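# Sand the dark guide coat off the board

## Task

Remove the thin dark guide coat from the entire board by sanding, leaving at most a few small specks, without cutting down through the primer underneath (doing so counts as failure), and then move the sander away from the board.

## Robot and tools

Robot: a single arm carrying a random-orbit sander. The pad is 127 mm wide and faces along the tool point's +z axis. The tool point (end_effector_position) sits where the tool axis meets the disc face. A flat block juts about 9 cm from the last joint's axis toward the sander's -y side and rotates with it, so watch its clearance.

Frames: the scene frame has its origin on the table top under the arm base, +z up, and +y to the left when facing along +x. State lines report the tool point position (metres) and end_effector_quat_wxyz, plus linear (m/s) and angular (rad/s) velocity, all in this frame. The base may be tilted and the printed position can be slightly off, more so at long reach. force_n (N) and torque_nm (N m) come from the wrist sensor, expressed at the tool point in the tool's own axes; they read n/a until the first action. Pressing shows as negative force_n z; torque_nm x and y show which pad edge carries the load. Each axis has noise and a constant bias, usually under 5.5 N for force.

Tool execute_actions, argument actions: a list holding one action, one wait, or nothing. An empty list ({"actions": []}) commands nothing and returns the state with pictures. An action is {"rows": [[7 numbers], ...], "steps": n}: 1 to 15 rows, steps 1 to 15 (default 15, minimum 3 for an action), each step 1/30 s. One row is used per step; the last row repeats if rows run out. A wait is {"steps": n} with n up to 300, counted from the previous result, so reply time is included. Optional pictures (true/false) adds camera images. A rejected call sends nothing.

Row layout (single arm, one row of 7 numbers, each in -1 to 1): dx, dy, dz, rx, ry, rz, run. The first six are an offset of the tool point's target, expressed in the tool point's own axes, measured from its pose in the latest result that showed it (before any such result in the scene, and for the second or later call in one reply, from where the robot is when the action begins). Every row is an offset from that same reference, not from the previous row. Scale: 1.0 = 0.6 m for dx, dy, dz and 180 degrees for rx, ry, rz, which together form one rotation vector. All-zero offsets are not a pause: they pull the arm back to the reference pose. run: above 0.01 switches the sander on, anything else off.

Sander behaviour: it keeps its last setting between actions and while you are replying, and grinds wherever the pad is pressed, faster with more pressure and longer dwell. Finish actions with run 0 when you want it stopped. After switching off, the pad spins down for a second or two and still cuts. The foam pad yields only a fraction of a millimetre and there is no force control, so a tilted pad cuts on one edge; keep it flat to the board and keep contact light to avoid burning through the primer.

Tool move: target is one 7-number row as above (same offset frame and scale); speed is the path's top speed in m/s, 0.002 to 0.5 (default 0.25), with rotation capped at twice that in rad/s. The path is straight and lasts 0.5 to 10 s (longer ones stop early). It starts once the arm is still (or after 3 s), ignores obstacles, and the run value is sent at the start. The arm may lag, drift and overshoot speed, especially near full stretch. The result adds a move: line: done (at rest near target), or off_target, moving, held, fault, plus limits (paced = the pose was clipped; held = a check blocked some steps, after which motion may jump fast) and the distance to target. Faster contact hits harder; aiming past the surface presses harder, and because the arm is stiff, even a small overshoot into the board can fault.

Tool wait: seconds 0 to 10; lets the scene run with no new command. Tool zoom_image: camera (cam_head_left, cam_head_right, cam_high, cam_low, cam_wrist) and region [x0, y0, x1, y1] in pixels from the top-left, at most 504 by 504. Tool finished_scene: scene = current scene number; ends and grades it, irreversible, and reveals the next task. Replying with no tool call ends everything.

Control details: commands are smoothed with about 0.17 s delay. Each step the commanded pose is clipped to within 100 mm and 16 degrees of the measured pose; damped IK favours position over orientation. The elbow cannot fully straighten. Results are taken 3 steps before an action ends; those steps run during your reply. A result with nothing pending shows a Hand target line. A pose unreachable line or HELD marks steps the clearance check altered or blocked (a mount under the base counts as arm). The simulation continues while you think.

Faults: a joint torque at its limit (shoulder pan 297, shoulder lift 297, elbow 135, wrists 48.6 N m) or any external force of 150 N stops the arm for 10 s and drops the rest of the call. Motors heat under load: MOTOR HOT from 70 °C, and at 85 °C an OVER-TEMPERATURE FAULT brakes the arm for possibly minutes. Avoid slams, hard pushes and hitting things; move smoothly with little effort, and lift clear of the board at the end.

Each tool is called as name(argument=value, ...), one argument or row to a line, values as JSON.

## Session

execute_actions(
  actions=[],
)

Scene clock: 0.00 s of 5400.00 s.
end_effector_position=(+0.6462, -0.0182, +0.5023) force_n=(-6.0, -3.3, +1.4) torque_nm=(-0.47, +1.07, -0.03) end_effector_quat_wxyz=(+0.007, +0.720, +0.693, -0.004) end_effector_velocity=(+0.000, -0.000, -0.000) end_effector_angular_velocity=(+0.001, -0.000, -0.000)
Joint positions: [-0.272 -1.671  1.82  -1.721 -1.572 -1.842]
Joint velocities: [-0.     0.     0.    -0.001  0.001  0.   ]
Hand target: +0.646, -0.018, +0.502; +0.007, +0.720, +0.693, -0.004
camera_calibration (this result's frames):
cam_wrist: T_world_to_cam=[[0.0204254, 0.999345, 0.0298874, -0.0162504], [0.969875, -0.0270634, 0.242094, -0.705106], [0.242744, 0.0240422, -0.969792, 0.442132], [0, 0, 0, 1]] pos_world=[0.576872, -0.0134726, 0.599964]

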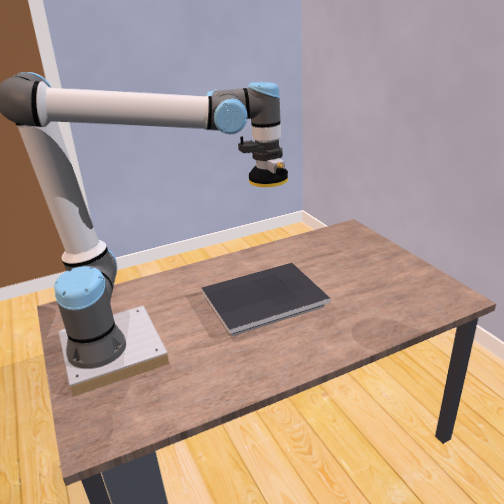

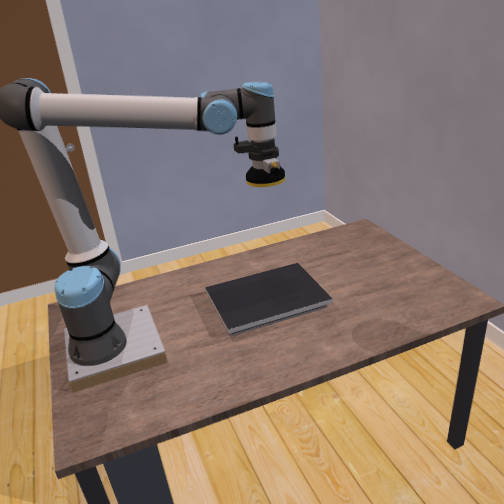

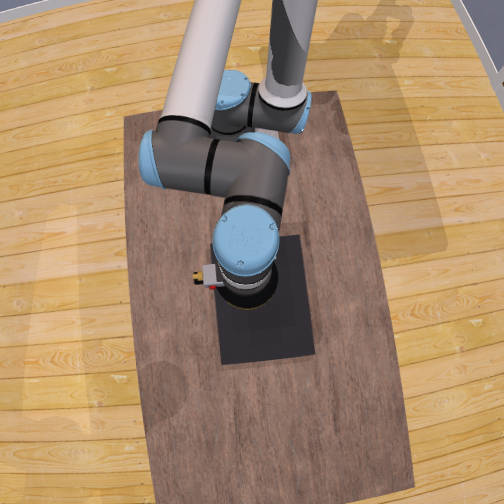

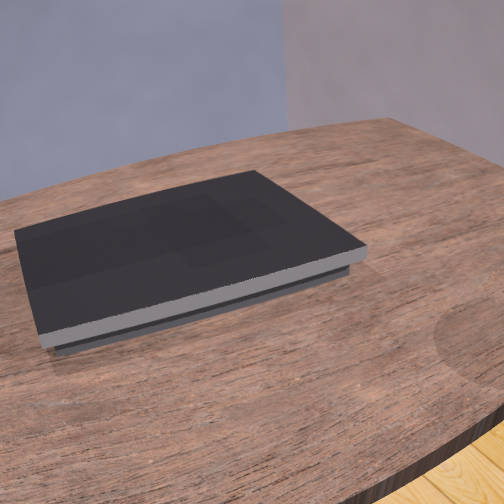

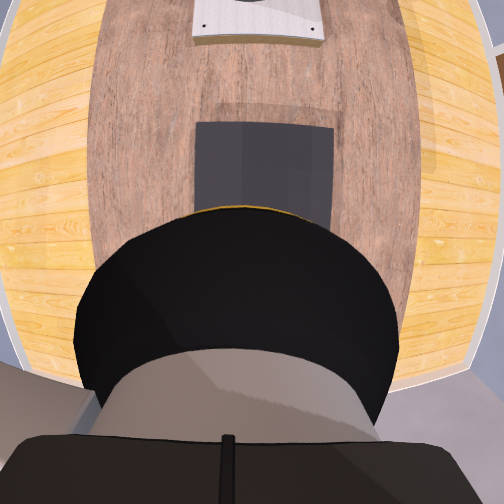

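zoom_image(
  camera="cam_high",
  region=[190, 220, 340, 380],
)

zoom_image(
  camera="cam_head_left",
  region=[190, 250, 350, 350],
)

zoom_image(
  camera="cam_wrist",
  region=[170, 0, 370, 240],
)

Region (190, 220, 340, 380) of cam_high's 504x504 image, scaled by 3.150, with more detail than that image has; it fills the left 472 columns of this view, and the rest is white.

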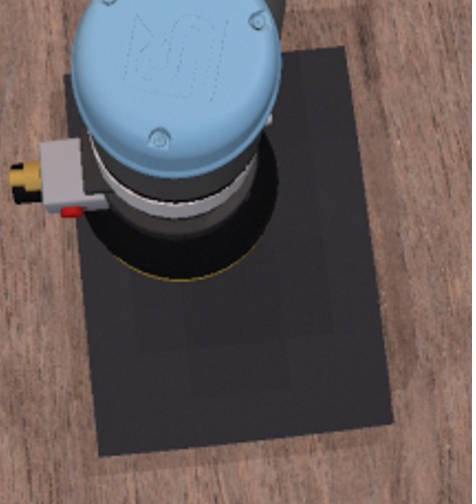

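Region (190, 250, 350, 350) of cam_head_left's 504x504 image, scaled by 3.150, with more detail than that image has; it fills the top 315 rows of this view, and the rest is white.

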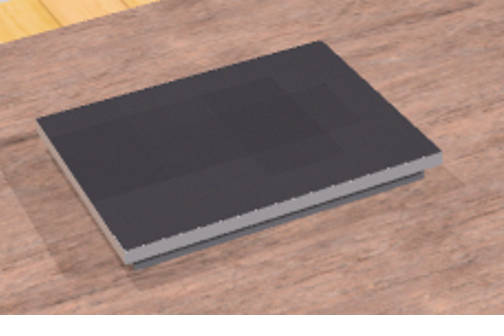

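Region (170, 0, 370, 240) of cam_wrist's 504x504 image, scaled by 2.100, with more detail than that image has.

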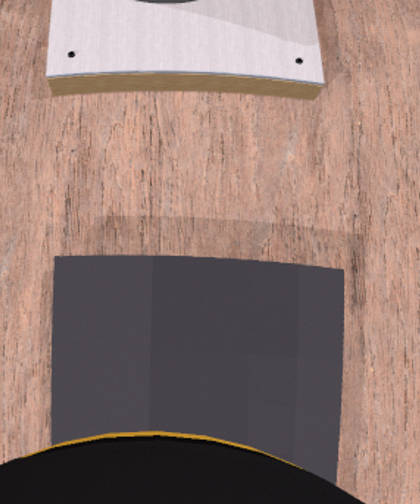

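move(
  target=[0.0857, 0.0862, 0.7548, 0.0003, 0.0046, -0.0025, 0],
  speed=0.35,
)

Scene clock: 5.77 s of 5400.00 s.
end_effector_position=(+0.7015, +0.0249, +0.0491) force_n=(+2.3, +2.1, +0.6) torque_nm=(+0.34, -0.43, -0.22) end_effector_quat_wxyz=(+0.001, +0.718, +0.696, +0.001) end_effector_velocity=(+0.001, +0.000, -0.002) end_effector_angular_velocity=(+0.000, -0.000, -0.001)
Joint positions: [-0.183 -1.14   2.15  -2.578 -1.558 -1.76 ]
Joint velocities: [ 0.     0.004 -0.001 -0.004  0.     0.001]
Hand target: +0.702, +0.025, +0.049; +0.001, +0.718, +0.696, +0.001
Off the commanded pose: 0.001 m, 0 deg.
Kept back: nothing.
move: done
camera_calibration (this result's frames):
cam_wrist: T_world_to_cam=[[0.0125441, 0.998937, 0.0443658, -0.0420612], [0.970172, -0.0229012, 0.241332, -0.648088], [0.242091, 0.0400152, -0.969428, -0.0117842], [0, 0, 0, 1]] pos_world=[0.632137, 0.027646, 0.146846]

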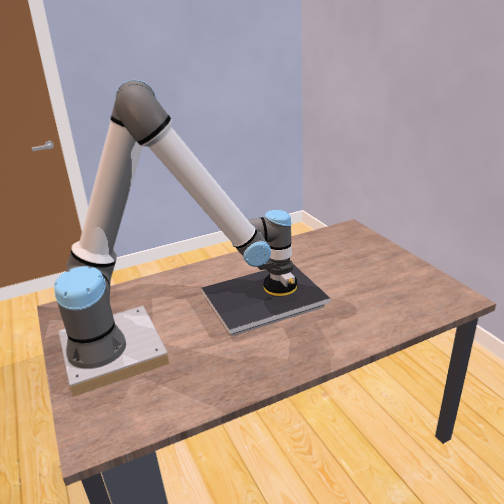

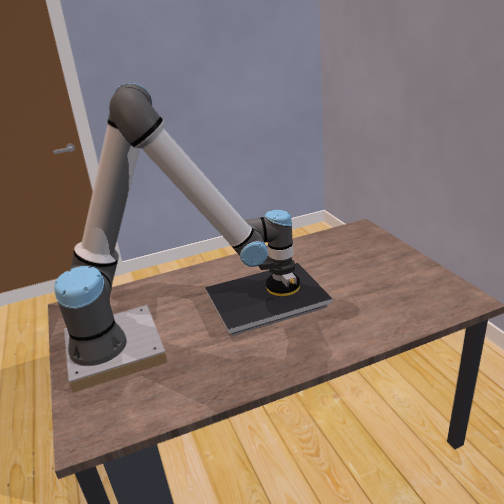

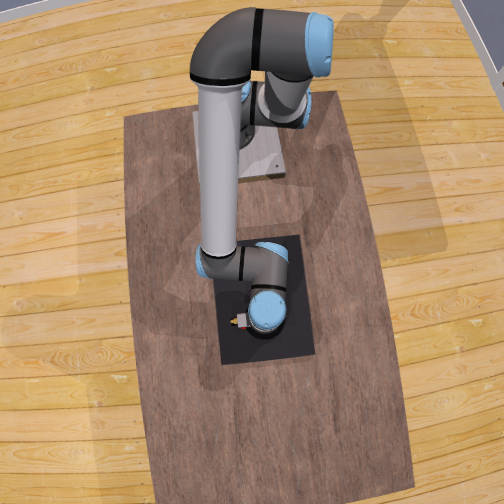

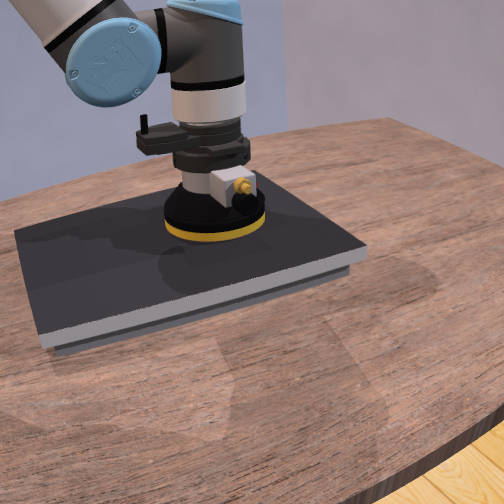

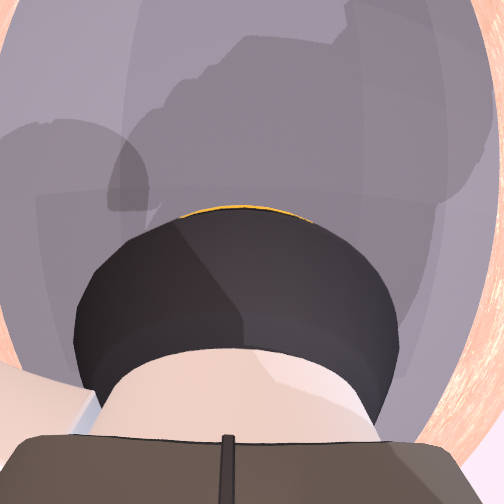

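Orientation matches the previous good one. Now stepping down to find contact.

execute_actions(
  actions=[
    {"rows": [[0,0,0.001,0,0,0,0],[0,0,0.0017,0,0,0,0],[0,0,0.0024,0,0,0,0],[0,0,0.003,0,0,0,0],[0,0,0.0036,0,0,0,0],[0,0,0.0041,0,0,0,0],[0,0,0.0045,0,0,0,0]], "steps": 14},
  ],
)

Scene clock: 6.23 s of 5400.00 s.
end_effector_position=(+0.7016, +0.0249, +0.0469) force_n=(-0.5, -0.6, -0.9) torque_nm=(-0.07, +0.23, +0.11) end_effector_quat_wxyz=(+0.001, +0.718, +0.696, +0.001) end_effector_velocity=(-0.001, +0.001, -0.004) end_effector_angular_velocity=(+0.002, -0.000, -0.000)
Joint positions: [-0.183 -1.136  2.15  -2.583 -1.558 -1.76 ]
Joint velocities: [ 0.     0.006  0.002 -0.008  0.002  0.   ]
Steps of this call (steps 1 to 3: nothing new was sent; steps 4 to 14: the first 11 steps of this action). Readings (end_effector_position | what the end effector reports):
4: (+0.7015, +0.0249, +0.0490) | force_n=(+1.4, -0.1, +4.0) torque_nm=(+0.11, -0.29, -0.10)
5: (+0.7015, +0.0249, +0.0489) | force_n=(-0.4, +0.0, -0.2) torque_nm=(+0.05, +0.19, -0.16)
7: (+0.7016, +0.0249, +0.0486) | force_n=(-5.6, -2.9, -1.0) torque_nm=(-0.22, +0.79, +0.06)
11: (+0.7017, +0.0248, +0.0475) | force_n=(-2.4, +2.4, +3.4) torque_nm=(+0.61, +0.47, +0.09)
14: the state above

execute_actions(
  actions=[
    {"rows": [[0,0,0.0013,0,0,0,0],[0,0,0.0017,0,0,0,0],[0,0,0.0021,0,0,0,0],[0,0,0.0025,0,0,0,0],[0,0,0.0028,0,0,0,0]], "steps": 13},
  ],
)

Scene clock: 6.67 s of 5400.00 s.
end_effector_position=(+0.7016, +0.0249, +0.0454) force_n=(+2.7, +0.4, +0.3) torque_nm=(+0.14, -0.51, -0.10) end_effector_quat_wxyz=(+0.001, +0.718, +0.696, +0.001) end_effector_velocity=(-0.000, +0.000, -0.002) end_effector_angular_velocity=(-0.000, +0.001, +0.000)
Joint positions: [-0.183 -1.133  2.15  -2.585 -1.558 -1.76 ]
Joint velocities: [ 0.     0.003  0.    -0.002 -0.001 -0.   ]
Off your previous action's commanded pose: 0.000 m, 0 deg at its last step (step 3 of this call).
Steps of this call (steps 1 to 3: the last 3 steps of your previous action; steps 4 to 13: the first 10 steps of this action). Readings (end_effector_position | what the end effector reports):
4: (+0.7015, +0.0249, +0.0466) | force_n=(+0.2, -4.5, -4.0) torque_nm=(-0.53, +0.09, +0.16)
5: (+0.7015, +0.0249, +0.0465) | force_n=(-0.9, -0.3, -0.4) torque_nm=(+0.12, +0.04, -0.08)
7: (+0.7016, +0.0249, +0.0462) | force_n=(-4.7, +1.0, -1.5) torque_nm=(+0.36, +0.61, -0.11)
11: (+0.7016, +0.0249, +0.0456) | force_n=(-4.1, -1.3, +2.3) torque_nm=(-0.08, +0.62, -0.04)
13: the state above

execute_actions(
  actions=[
    {"rows": [[0,0,0.0008,0,0,0,0],[0,0,0.0012,0,0,0,0],[0,0,0.0016,0,0,0,0],[0,0,0.002,0,0,0,0],[0,0,0.0023,0,0,0,0]], "steps": 13},
  ],
)

Scene clock: 7.10 s of 5400.00 s.
end_effector_position=(+0.7016, +0.0249, +0.0443) force_n=(+0.1, +2.6, -10.0) torque_nm=(+0.58, -0.16, -0.09) end_effector_quat_wxyz=(+0.001, +0.718, +0.696, +0.001) end_effector_velocity=(+0.000, +0.001, -0.001) end_effector_angular_velocity=(+0.002, -0.001, +0.000)
Joint positions: [-0.183 -1.131  2.151 -2.588 -1.558 -1.76 ]
Joint velocities: [ 0.     0.003  0.    -0.003  0.002 -0.   ]
Off your previous action's commanded pose: 0.000 m, 0 deg at its last step (step 3 of this call).
Steps of this call (steps 1 to 3: the last 3 steps of your previous action; steps 4 to 13: the first 10 steps of this action). Readings (end_effector_position | what the end effector reports):
4: (+0.7016, +0.0249, +0.0453) | force_n=(-2.5, +2.9, +1.2) torque_nm=(+0.48, +0.50, -0.13)
5: (+0.7016, +0.0249, +0.0452) | force_n=(+2.7, -0.8, -1.4) torque_nm=(+0.01, -0.28, -0.05)
7: (+0.7016, +0.0249, +0.0450) | force_n=(-2.5, -0.1, +0.5) torque_nm=(+0.16, +0.53, -0.12)
11: (+0.7016, +0.0249, +0.0444) | force_n=(-0.1, -2.5, -2.9) torque_nm=(-0.08, -0.25, +0.04)
13: the state above

execute_actions(
  actions=[
    {"rows": [[0,0,0.0008,0,0,0,0],[0,0,0.0011,0,0,0,0],[0,0,0.0014,0,0,0,0],[0,0,0.0017,0,0,0,0]], "steps": 15},
  ],
)

execute_actions(
  actions=[
    {"steps": 9},
  ],
)

execute_actions(
  actions=[
    {"steps": 5},
  ],
)

execute_actions(
  actions=[
    {"steps": 5},
  ],
)

Scene clock: 7.63 s of 5400.00 s.
end_effector_position=(+0.7017, +0.0248, +0.0434) force_n=(+3.4, -8.6, -46.1) torque_nm=(+0.24, -0.11, -0.06) end_effector_quat_wxyz=(+0.002, +0.718, +0.696, +0.001) end_effector_velocity=(+0.000, -0.000, -0.001) end_effector_angular_velocity=(-0.000, -0.000, -0.000)
Joint positions: [-0.183 -1.13   2.151 -2.589 -1.558 -1.76 ]
Joint velocities: [ 0.     0.001  0.    -0.002 -0.     0.   ]
Off your previous action's commanded pose: 0.000 m, 0 deg at its last step (step 3 of this call).
Steps of this call (steps 1 to 3: the last 3 steps of your previous action; step 4: nothing new was sent; steps 5 to 16: the first 12 steps of this action). Readings (end_effector_position | what the end effector reports):
5: (+0.7016, +0.0248, +0.0441) | force_n=(-5.6, -4.3, -8.2) torque_nm=(+0.11, +0.78, -0.10)
6: (+0.7016, +0.0248, +0.0441) | force_n=(-1.4, -4.6, -17.1) torque_nm=(+0.13, +0.27, -0.14)
8: (+0.7017, +0.0248, +0.0439) | force_n=(-2.6, -6.8, -20.4) torque_nm=(+0.19, +0.61, -0.01)
12: (+0.7017, +0.0248, +0.0435) | force_n=(+3.2, -8.3, -39.7) torque_nm=(+0.54, +0.00, +0.00)
16: the state above

Scene clock: 7.93 s of 5400.00 s.
end_effector_position=(+0.7017, +0.0248, +0.0433) force_n=(-1.1, -8.3, -48.4) torque_nm=(+0.15, +0.23, +0.11) end_effector_quat_wxyz=(+0.001, +0.718, +0.696, +0.001) end_effector_velocity=(-0.000, +0.000, -0.000) end_effector_angular_velocity=(+0.001, +0.001, +0.000)
Joint positions: [-0.183 -1.13   2.151 -2.59  -1.558 -1.76 ]
Joint velocities: [ 0.     0.     0.     0.001  0.001 -0.   ]
Hand target: +0.702, +0.025, +0.043; +0.001, +0.718, +0.696, +0.001
Off the commanded pose: 0.000 m, 0 deg.
Kept back: nothing.
Steps of this call (steps 1 to 3: the last 3 steps of your previous action; steps 4 to 9: nothing new was sent). Readings (end_effector_position | what the end effector reports):
1: (+0.7017, +0.0248, +0.0434) | force_n=(+1.3, -9.9, -43.3) torque_nm=(+0.21, +0.04, -0.16)
2: (+0.7017, +0.0248, +0.0433) | force_n=(+1.0, -5.5, -43.4) torque_nm=(+0.81, +0.23, -0.07)
4: (+0.7017, +0.0248, +0.0433) | force_n=(+2.8, -9.7, -40.2) torque_nm=(+0.20, -0.06, -0.07)
8: (+0.7017, +0.0248, +0.0433) | force_n=(-1.1, -6.7, -47.1) torque_nm=(+0.52, +0.23, -0.11)
9: the state above

Scene clock: 8.10 s of 5400.00 s.
end_effector_position=(+0.7016, +0.0248, +0.0433) force_n=(-1.7, -11.6, -46.6) torque_nm=(-0.33, +0.38, +0.00) end_effector_quat_wxyz=(+0.001, +0.718, +0.696, +0.001) end_effector_velocity=(-0.000, +0.000, -0.000) end_effector_angular_velocity=(+0.001, +0.001, +0.000)
Joint positions: [-0.183 -1.13   2.151 -2.59  -1.558 -1.76 ]
Joint velocities: [ 0.    -0.     0.     0.001  0.001  0.   ]
Hand target: +0.702, +0.025, +0.043; +0.001, +0.718, +0.696, +0.001
Off the commanded pose: 0.000 m, 0 deg.
Kept back: nothing.
Steps of this call (steps 1 to 5: nothing new was sent). Readings (end_effector_position | what the end effector reports):
1: (+0.7017, +0.0248, +0.0433) | force_n=(+0.6, -12.6, -43.4) torque_nm=(-0.57, +0.13, +0.02)
2: (+0.7017, +0.0248, +0.0433) | force_n=(+1.2, -11.9, -48.7) torque_nm=(-0.24, +0.08, -0.13)
4: (+0.7016, +0.0248, +0.0433) | force_n=(+1.2, -10.4, -45.0) torque_nm=(-0.08, -0.14, +0.05)
5: the state above

Scene clock: 8.27 s of 5400.00 s.
end_effector_position=(+0.7016, +0.0248, +0.0432) force_n=(+0.3, -6.3, -48.0) torque_nm=(+0.44, +0.07, +0.11) end_effector_quat_wxyz=(+0.001, +0.718, +0.696, +0.001) end_effector_velocity=(-0.000, +0.001, -0.000) end_effector_angular_velocity=(+0.002, +0.001, +0.000)
Joint positions: [-0.183 -1.13   2.151 -2.59  -1.558 -1.76 ]
Joint velocities: [ 0.     0.     0.     0.001  0.001 -0.   ]
Hand target: +0.702, +0.025, +0.043; +0.001, +0.718, +0.696, +0.001
Off the commanded pose: 0.000 m, 0 deg.
Kept back: nothing.
Steps of this call (steps 1 to 5: nothing new was sent). Readings (end_effector_position | what the end effector reports):
1: (+0.7016, +0.0248, +0.0432) | force_n=(+4.3, -7.9, -45.1) torque_nm=(+0.19, -0.29, -0.13)
2: (+0.7016, +0.0248, +0.0432) | force_n=(+0.8, -8.8, -45.0) torque_nm=(+0.24, +0.15, -0.15)
4: (+0.7016, +0.0248, +0.0432) | force_n=(+2.4, -11.2, -44.3) torque_nm=(-0.25, -0.08, -0.05)
5: the state above

execute_actions(
  actions=[
    {"rows": [[0,0,0.00025,0,0,0,1]], "steps": 15},
  ],
)

move(
  target=[0, -0.275, -0.0004, 0, 0, 0, 1],
  speed=0.048,
)

move(
  target=[-0.175, 0, -0.0001, 0, 0, 0, 1],
  speed=0.06,
)

Scene clock: 9.03 s of 5400.00 s.
end_effector_position=(+0.7016, +0.0249, +0.0431) force_n=(+5.2, +5.7, -45.6) torque_nm=(+1.06, -1.30, +0.00) end_effector_quat_wxyz=(+0.001, +0.718, +0.696, +0.001) end_effector_velocity=(-0.000, -0.000, -0.000) end_effector_angular_velocity=(-0.000, +0.000, -0.000)
Joint positions: [-0.183 -1.129  2.151 -2.59  -1.558 -1.76 ]
Joint velocities: [-0.  0.  0.  0. -0.  0.]
Steps of this call (steps 1 to 11: nothing new was sent; steps 12 to 23: the first 12 steps of this action). Readings (end_effector_position | what the end effector reports):
12: (+0.7016, +0.0250, +0.0432) | force_n=(+1.4, +28.7, -38.5) torque_nm=(+0.61, -1.58, -0.57)
13: (+0.7016, +0.0249, +0.0432) | force_n=(+45.5, +18.2, -42.5) torque_nm=(-0.87, -2.13, -0.37)
15: (+0.7016, +0.0249, +0.0432) | force_n=(+27.9, +7.1, -37.8) torque_nm=(-0.45, -2.48, -0.16)
19: (+0.7016, +0.0249, +0.0431) | force_n=(-9.8, -5.9, -42.1) torque_nm=(-1.15, +1.86, -0.25)
23: the state above

Scene clock: 13.10 s of 5400.00 s.
end_effector_position=(+0.5369, +0.0297, +0.0427) force_n=(+1.0, +6.8, -39.8) torque_nm=(-0.40, -0.15, +0.00) end_effector_quat_wxyz=(+0.001, +0.718, +0.696, +0.001) end_effector_velocity=(-0.002, -0.000, +0.000) end_effector_angular_velocity=(-0.000, -0.001, +0.000)
Joint positions: [-0.243 -1.304  2.466 -2.729 -1.559 -1.821]
Joint velocities: [-0.001 -0.003  0.005 -0.003 -0.    -0.001]
Hand target: +0.537, +0.030, +0.043; +0.001, +0.718, +0.696, +0.001
Off your previous action's commanded pose: 0.000 m, 0 deg at its last step (step 3 of this call).
Off the commanded pose: 0.000 m, 0 deg.
Kept back: nothing.
move: done
camera_calibration (this result's frames):
cam_wrist: T_world_to_cam=[[0.0125249, 0.998941, 0.0442736, -0.0444948], [0.970155, -0.0228632, 0.241406, -0.486822], [0.242162, 0.0399287, -0.969414, 0.0216229], [0, 0, 0, 1]] pos_world=[0.467614, 0.032454, 0.140453]

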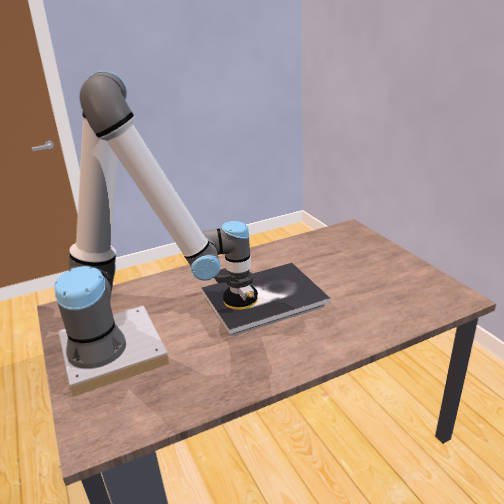

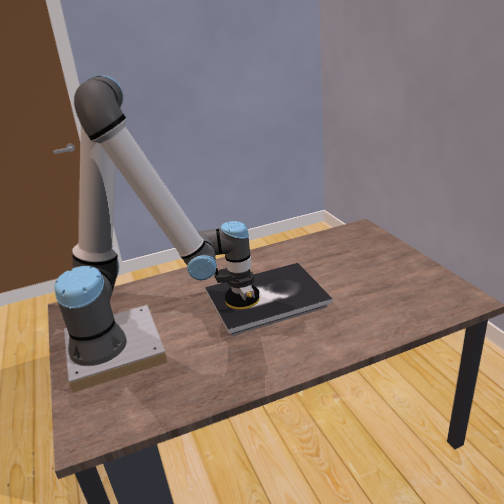

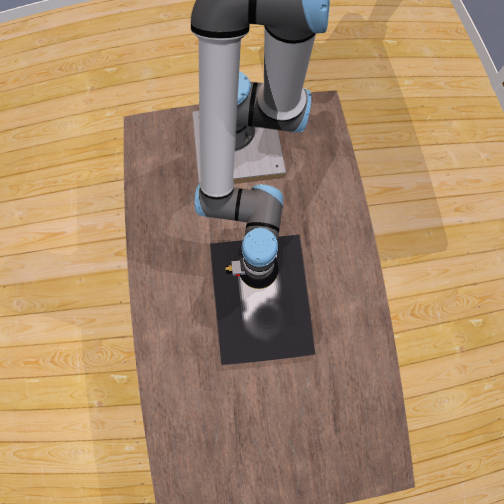

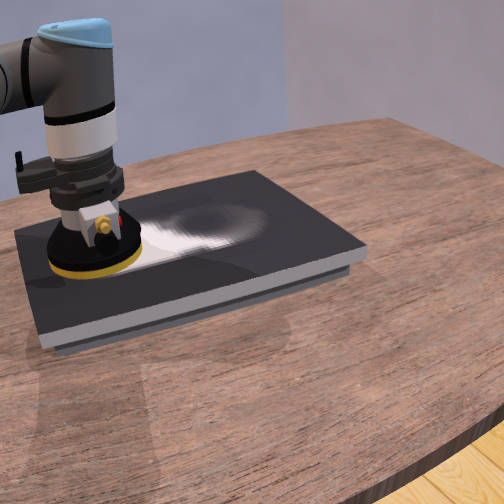

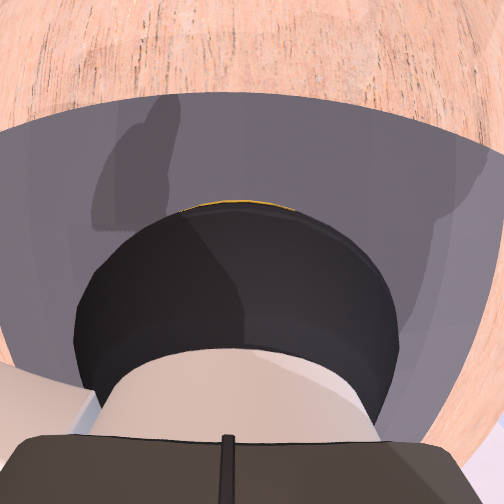

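Scene clock: 15.53 s of 5400.00 s.
end_effector_position=(+0.5335, -0.0751, +0.0427) force_n=(+1.7, -1.4, -57.5) torque_nm=(+1.13, +0.09, -0.24) end_effector_quat_wxyz=(+0.001, +0.718, +0.696, +0.000) end_effector_velocity=(-0.000, -0.002, -0.000) end_effector_angular_velocity=(-0.000, +0.002, +0.000)
Joint positions: [-0.437 -1.3    2.463 -2.728 -1.56  -2.015]
Joint velocities: [-0.004  0.    -0.001  0.002 -0.001 -0.004]
Hand target: +0.534, -0.075, +0.043; +0.001, +0.718, +0.696, +0.000
Off the commanded pose: 0.000 m, 0 deg.
Kept back: nothing.
move: done
camera_calibration (this result's frames):
cam_wrist: T_world_to_cam=[[0.012555, 0.998944, 0.0441878, 0.0601579], [0.970245, -0.0228567, 0.241044, -0.485917], [0.2418, 0.0398467, -0.969508, 0.0268267], [0, 0, 0, 1]] pos_world=[0.464216, -0.0722699, 0.140478]

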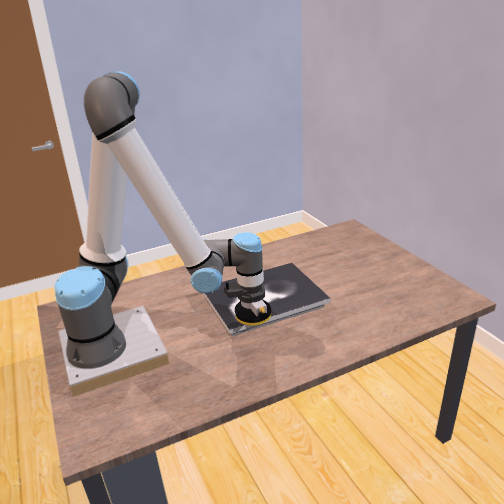

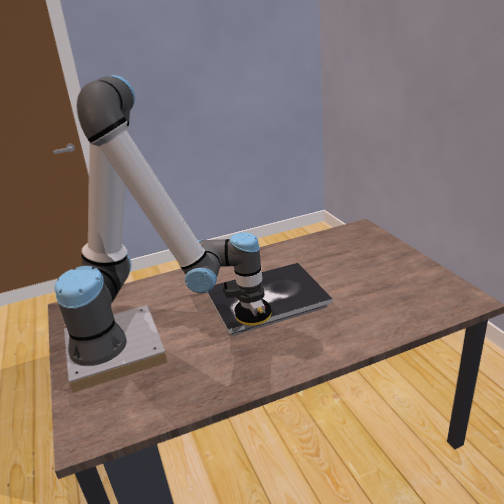

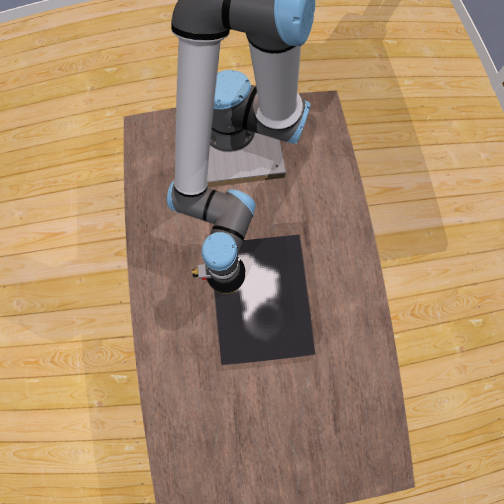

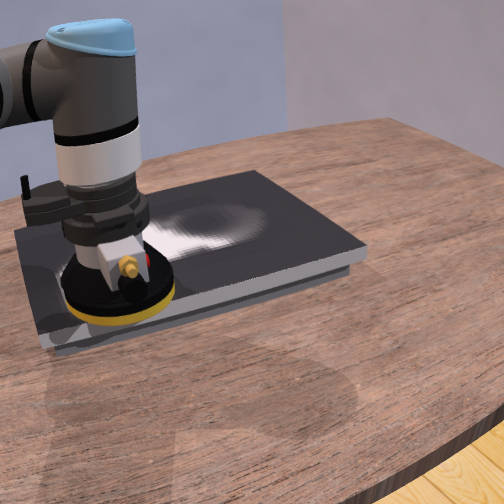

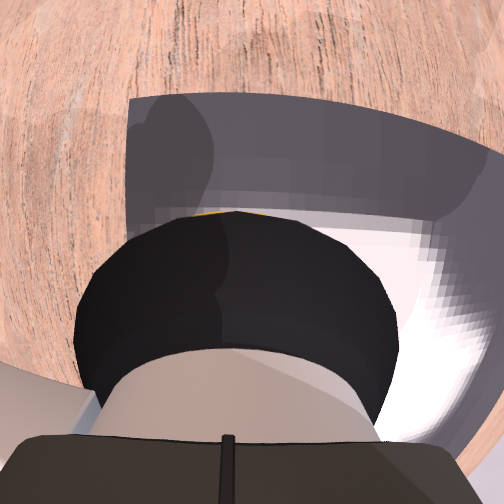

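move(
  target=[-0.008, 0.433, 0.0007, 0, 0, 0, 1],
  speed=0.048,
)

move(
  target=[0.3667, 0, 0.0003, 0, 0, 0, 1],
  speed=0.048,
)

Scene clock: 21.57 s of 5400.00 s.
end_effector_position=(+0.7928, -0.0874, +0.0432) force_n=(-11.5, -5.1, -51.2) torque_nm=(+0.48, +2.32, -0.24) end_effector_quat_wxyz=(+0.001, +0.718, +0.696, +0.001) end_effector_velocity=(+0.002, +0.000, -0.000) end_effector_angular_velocity=(+0.002, +0.001, -0.001)
Joint positions: [-0.297 -1.025  1.957 -2.498 -1.559 -1.874]
Joint velocities: [ 0.001  0.003 -0.006  0.004  0.001  0.001]
Hand target: +0.793, -0.087, +0.043; +0.001, +0.718, +0.696, +0.001
Off the commanded pose: 0.000 m, 0 deg.
Kept back: nothing.
move: done
camera_calibration (this result's frames):
cam_wrist: T_world_to_cam=[[0.0125379, 0.998943, 0.0442292, 0.0692377], [0.970177, -0.0228614, 0.241316, -0.737845], [0.242072, 0.0398845, -0.969438, -0.0351708], [0, 0, 0, 1]] pos_world=[0.723486, -0.0846298, 0.140896]

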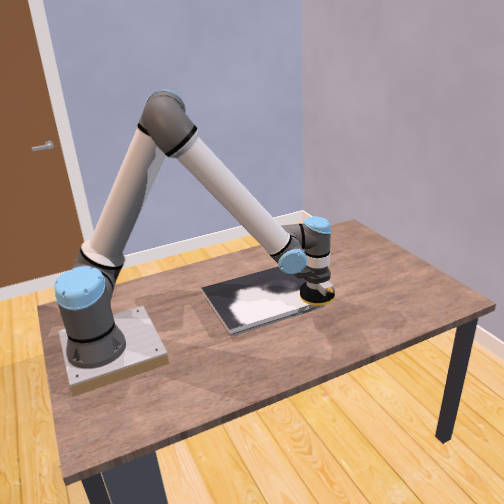

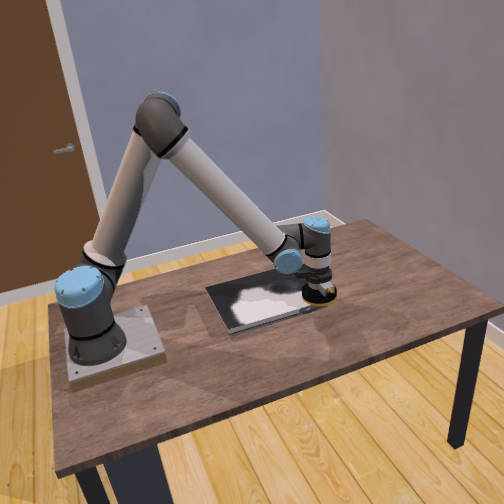

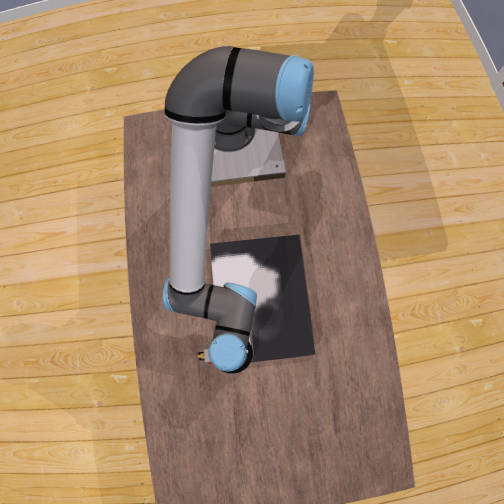

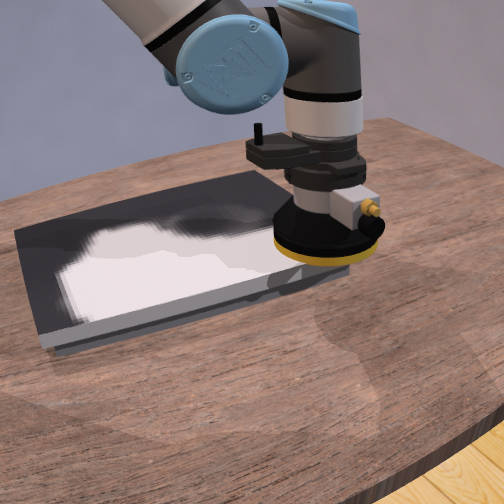

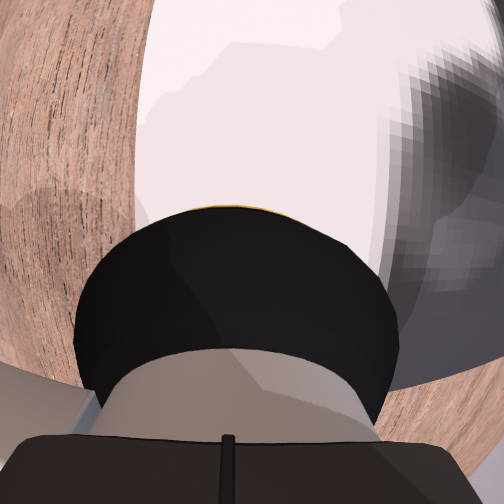

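Scene clock: 26.80 s of 5400.00 s.
end_effector_position=(+0.7996, +0.1323, +0.0431) force_n=(-9.1, -1.0, -44.3) torque_nm=(+0.71, +1.17, -0.33) end_effector_quat_wxyz=(+0.001, +0.718, +0.696, +0.001) end_effector_velocity=(-0.000, +0.002, -0.000) end_effector_angular_velocity=(+0.000, +0.002, -0.000)
Joint positions: [-0.02  -1.016  1.931 -2.486 -1.558 -1.597]
Joint velocities: [ 0.003  0.    -0.001  0.003  0.     0.003]
Hand target: +0.800, +0.133, +0.043; +0.002, +0.718, +0.696, +0.001
Off the commanded pose: 0.000 m, 0 deg.
Kept back: nothing.
move: done
camera_calibration (this result's frames):
cam_wrist: T_world_to_cam=[[0.0125157, 0.998934, 0.0444281, -0.150315], [0.970081, -0.0229038, 0.241697, -0.739349], [0.242457, 0.0400739, -0.969334, -0.0459496], [0, 0, 0, 1]] pos_world=[0.730251, 0.135062, 0.140836]

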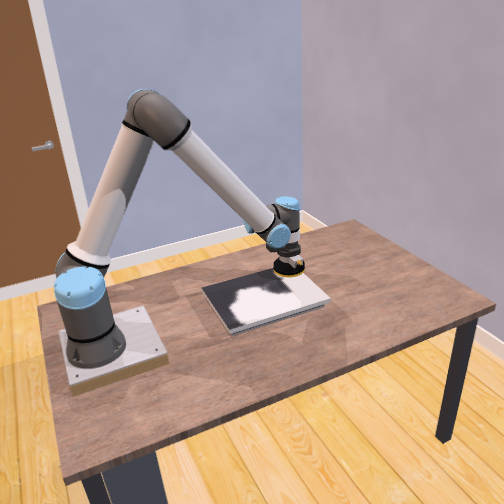

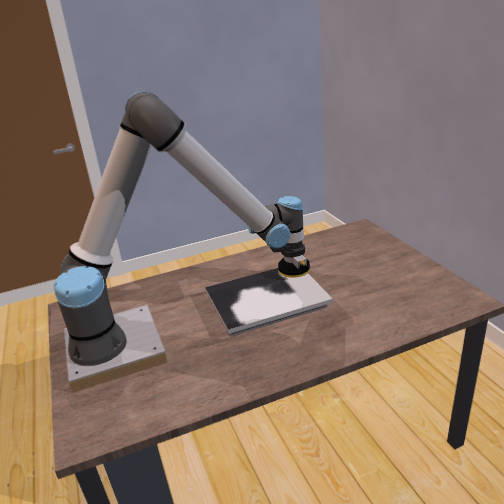

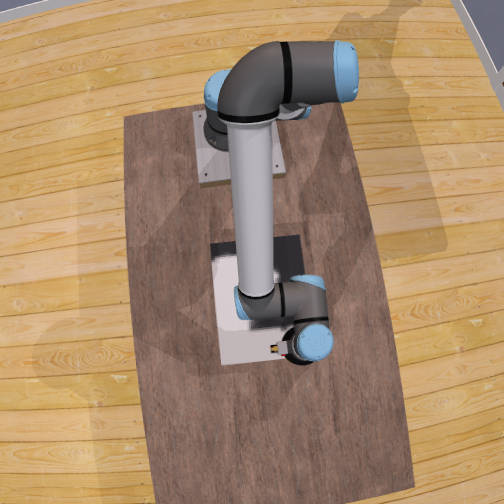

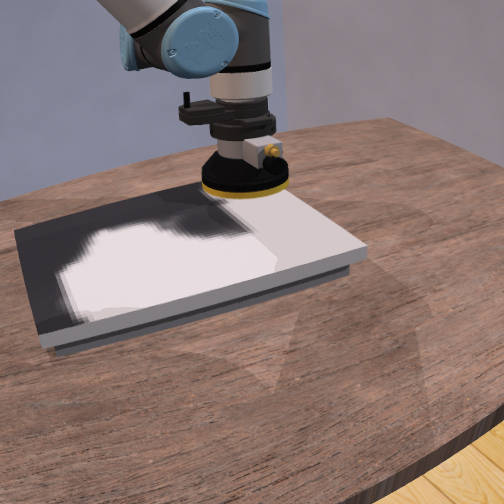

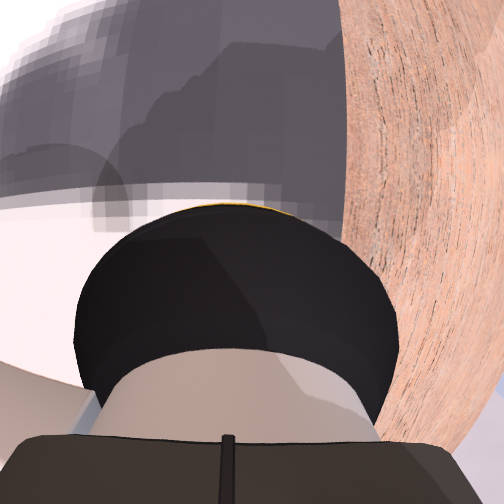

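move(
  target=[0, -0.55, -0.0009, 0, 0, 0, 1],
  speed=0.048,
)

move(
  target=[-0.375, 0, -0.0003, 0, 0, 0, 1],
  speed=0.05,
)

Scene clock: 34.30 s of 5400.00 s.
end_effector_position=(+0.4701, +0.1420, +0.0426) force_n=(+3.6, +0.4, -50.0) torque_nm=(+0.24, -1.34, -0.20) end_effector_quat_wxyz=(+0.001, +0.718, +0.696, +0.001) end_effector_velocity=(-0.003, +0.001, +0.000) end_effector_angular_velocity=(+0.001, -0.000, +0.001)
Joint positions: [-0.039 -1.361  2.554 -2.763 -1.558 -1.617]
Joint velocities: [ 0.    -0.003  0.004 -0.002  0.001 -0.001]
Hand target: +0.470, +0.142, +0.043; +0.001, +0.718, +0.696, +0.001
Off the commanded pose: 0.000 m, 0 deg.
Kept back: nothing.
move: done
camera_calibration (this result's frames):
cam_wrist: T_world_to_cam=[[0.0125223, 0.998935, 0.044398, -0.155815], [0.970104, -0.0228992, 0.241607, -0.419308], [0.242367, 0.0400452, -0.969358, 0.0330924], [0, 0, 0, 1]] pos_world=[0.400703, 0.144722, 0.140304]

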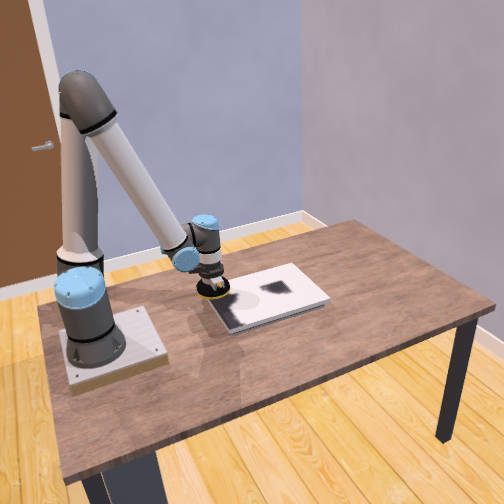

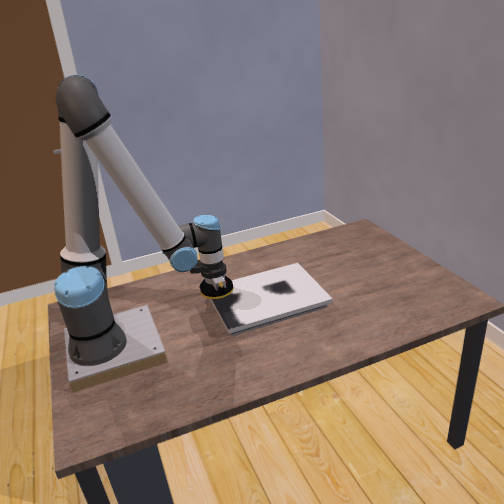

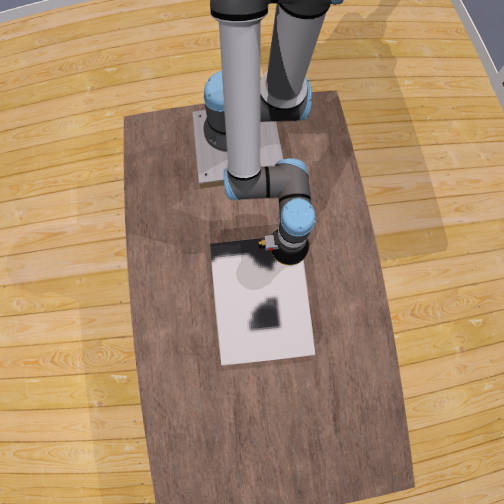

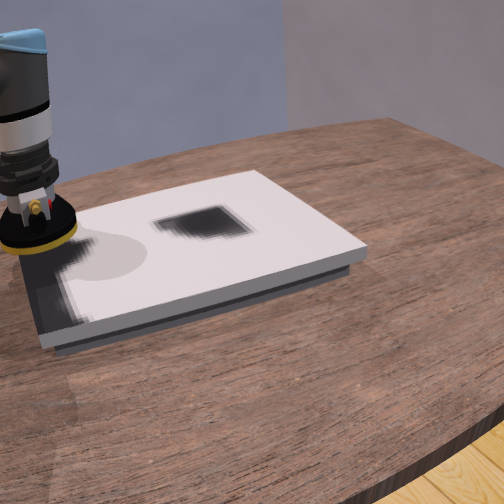

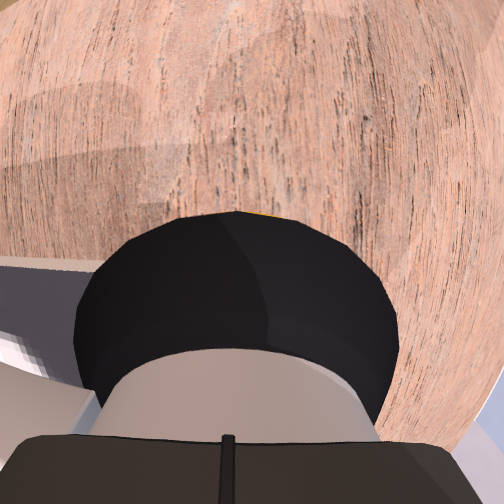

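Scene clock: 39.43 s of 5400.00 s.
end_effector_position=(+0.4630, -0.0828, +0.0426) force_n=(+2.1, +3.4, -34.8) torque_nm=(+0.25, -0.26, -0.18) end_effector_quat_wxyz=(+0.001, +0.718, +0.696, +0.000) end_effector_velocity=(-0.000, -0.003, +0.000) end_effector_angular_velocity=(+0.000, +0.000, +0.000)
Joint positions: [-0.525 -1.377  2.591 -2.777 -1.561 -2.103]
Joint velocities: [-0.005  0.    -0.001  0.001 -0.    -0.006]
Hand target: +0.463, -0.083, +0.043; +0.001, +0.718, +0.696, +0.000
Off the commanded pose: 0.000 m, 0 deg.
Kept back: nothing.
move: done
camera_calibration (this result's frames):
cam_wrist: T_world_to_cam=[[0.0125854, 0.998944, 0.0441831, 0.0687369], [0.970326, -0.0228717, 0.240716, -0.417634], [0.241472, 0.0398426, -0.969589, 0.0442369], [0, 0, 0, 1]] pos_world=[0.393694, -0.0799788, 0.140386]

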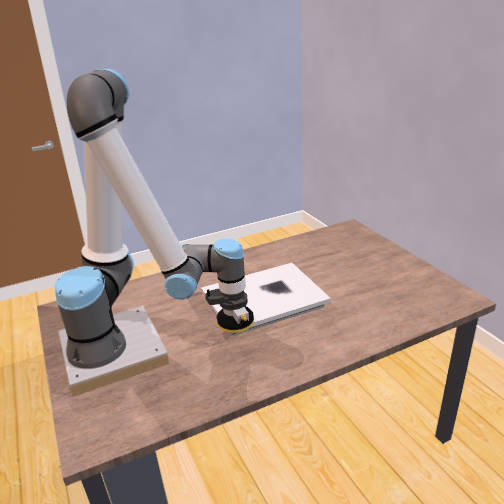

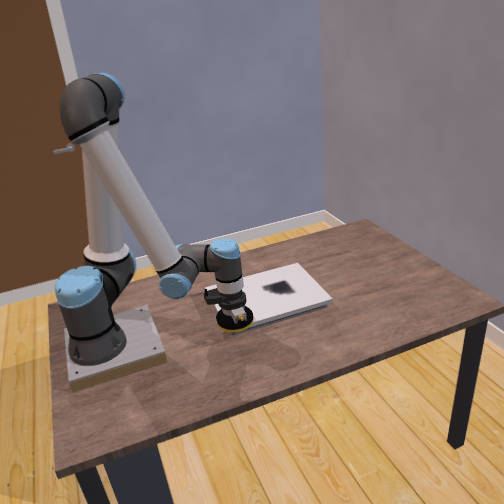

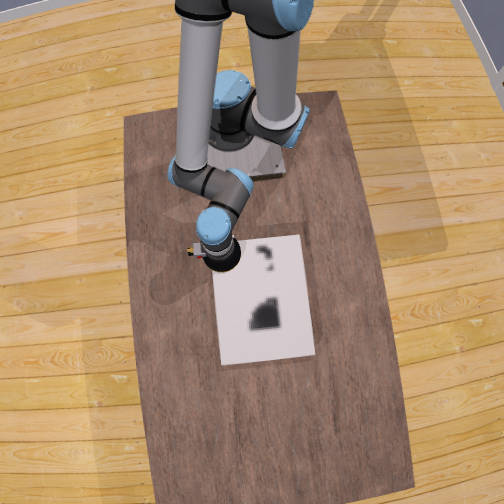

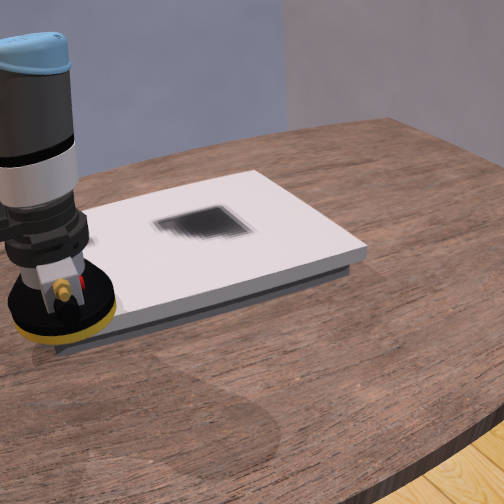

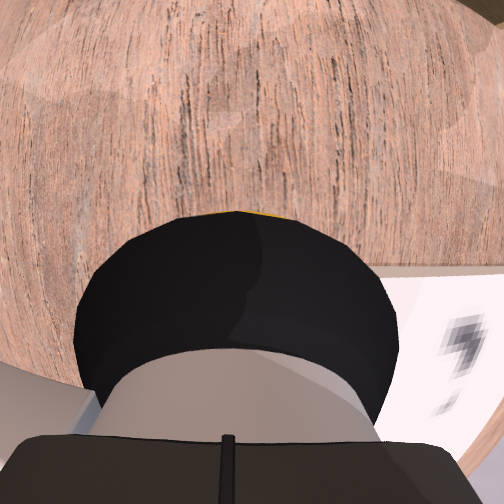

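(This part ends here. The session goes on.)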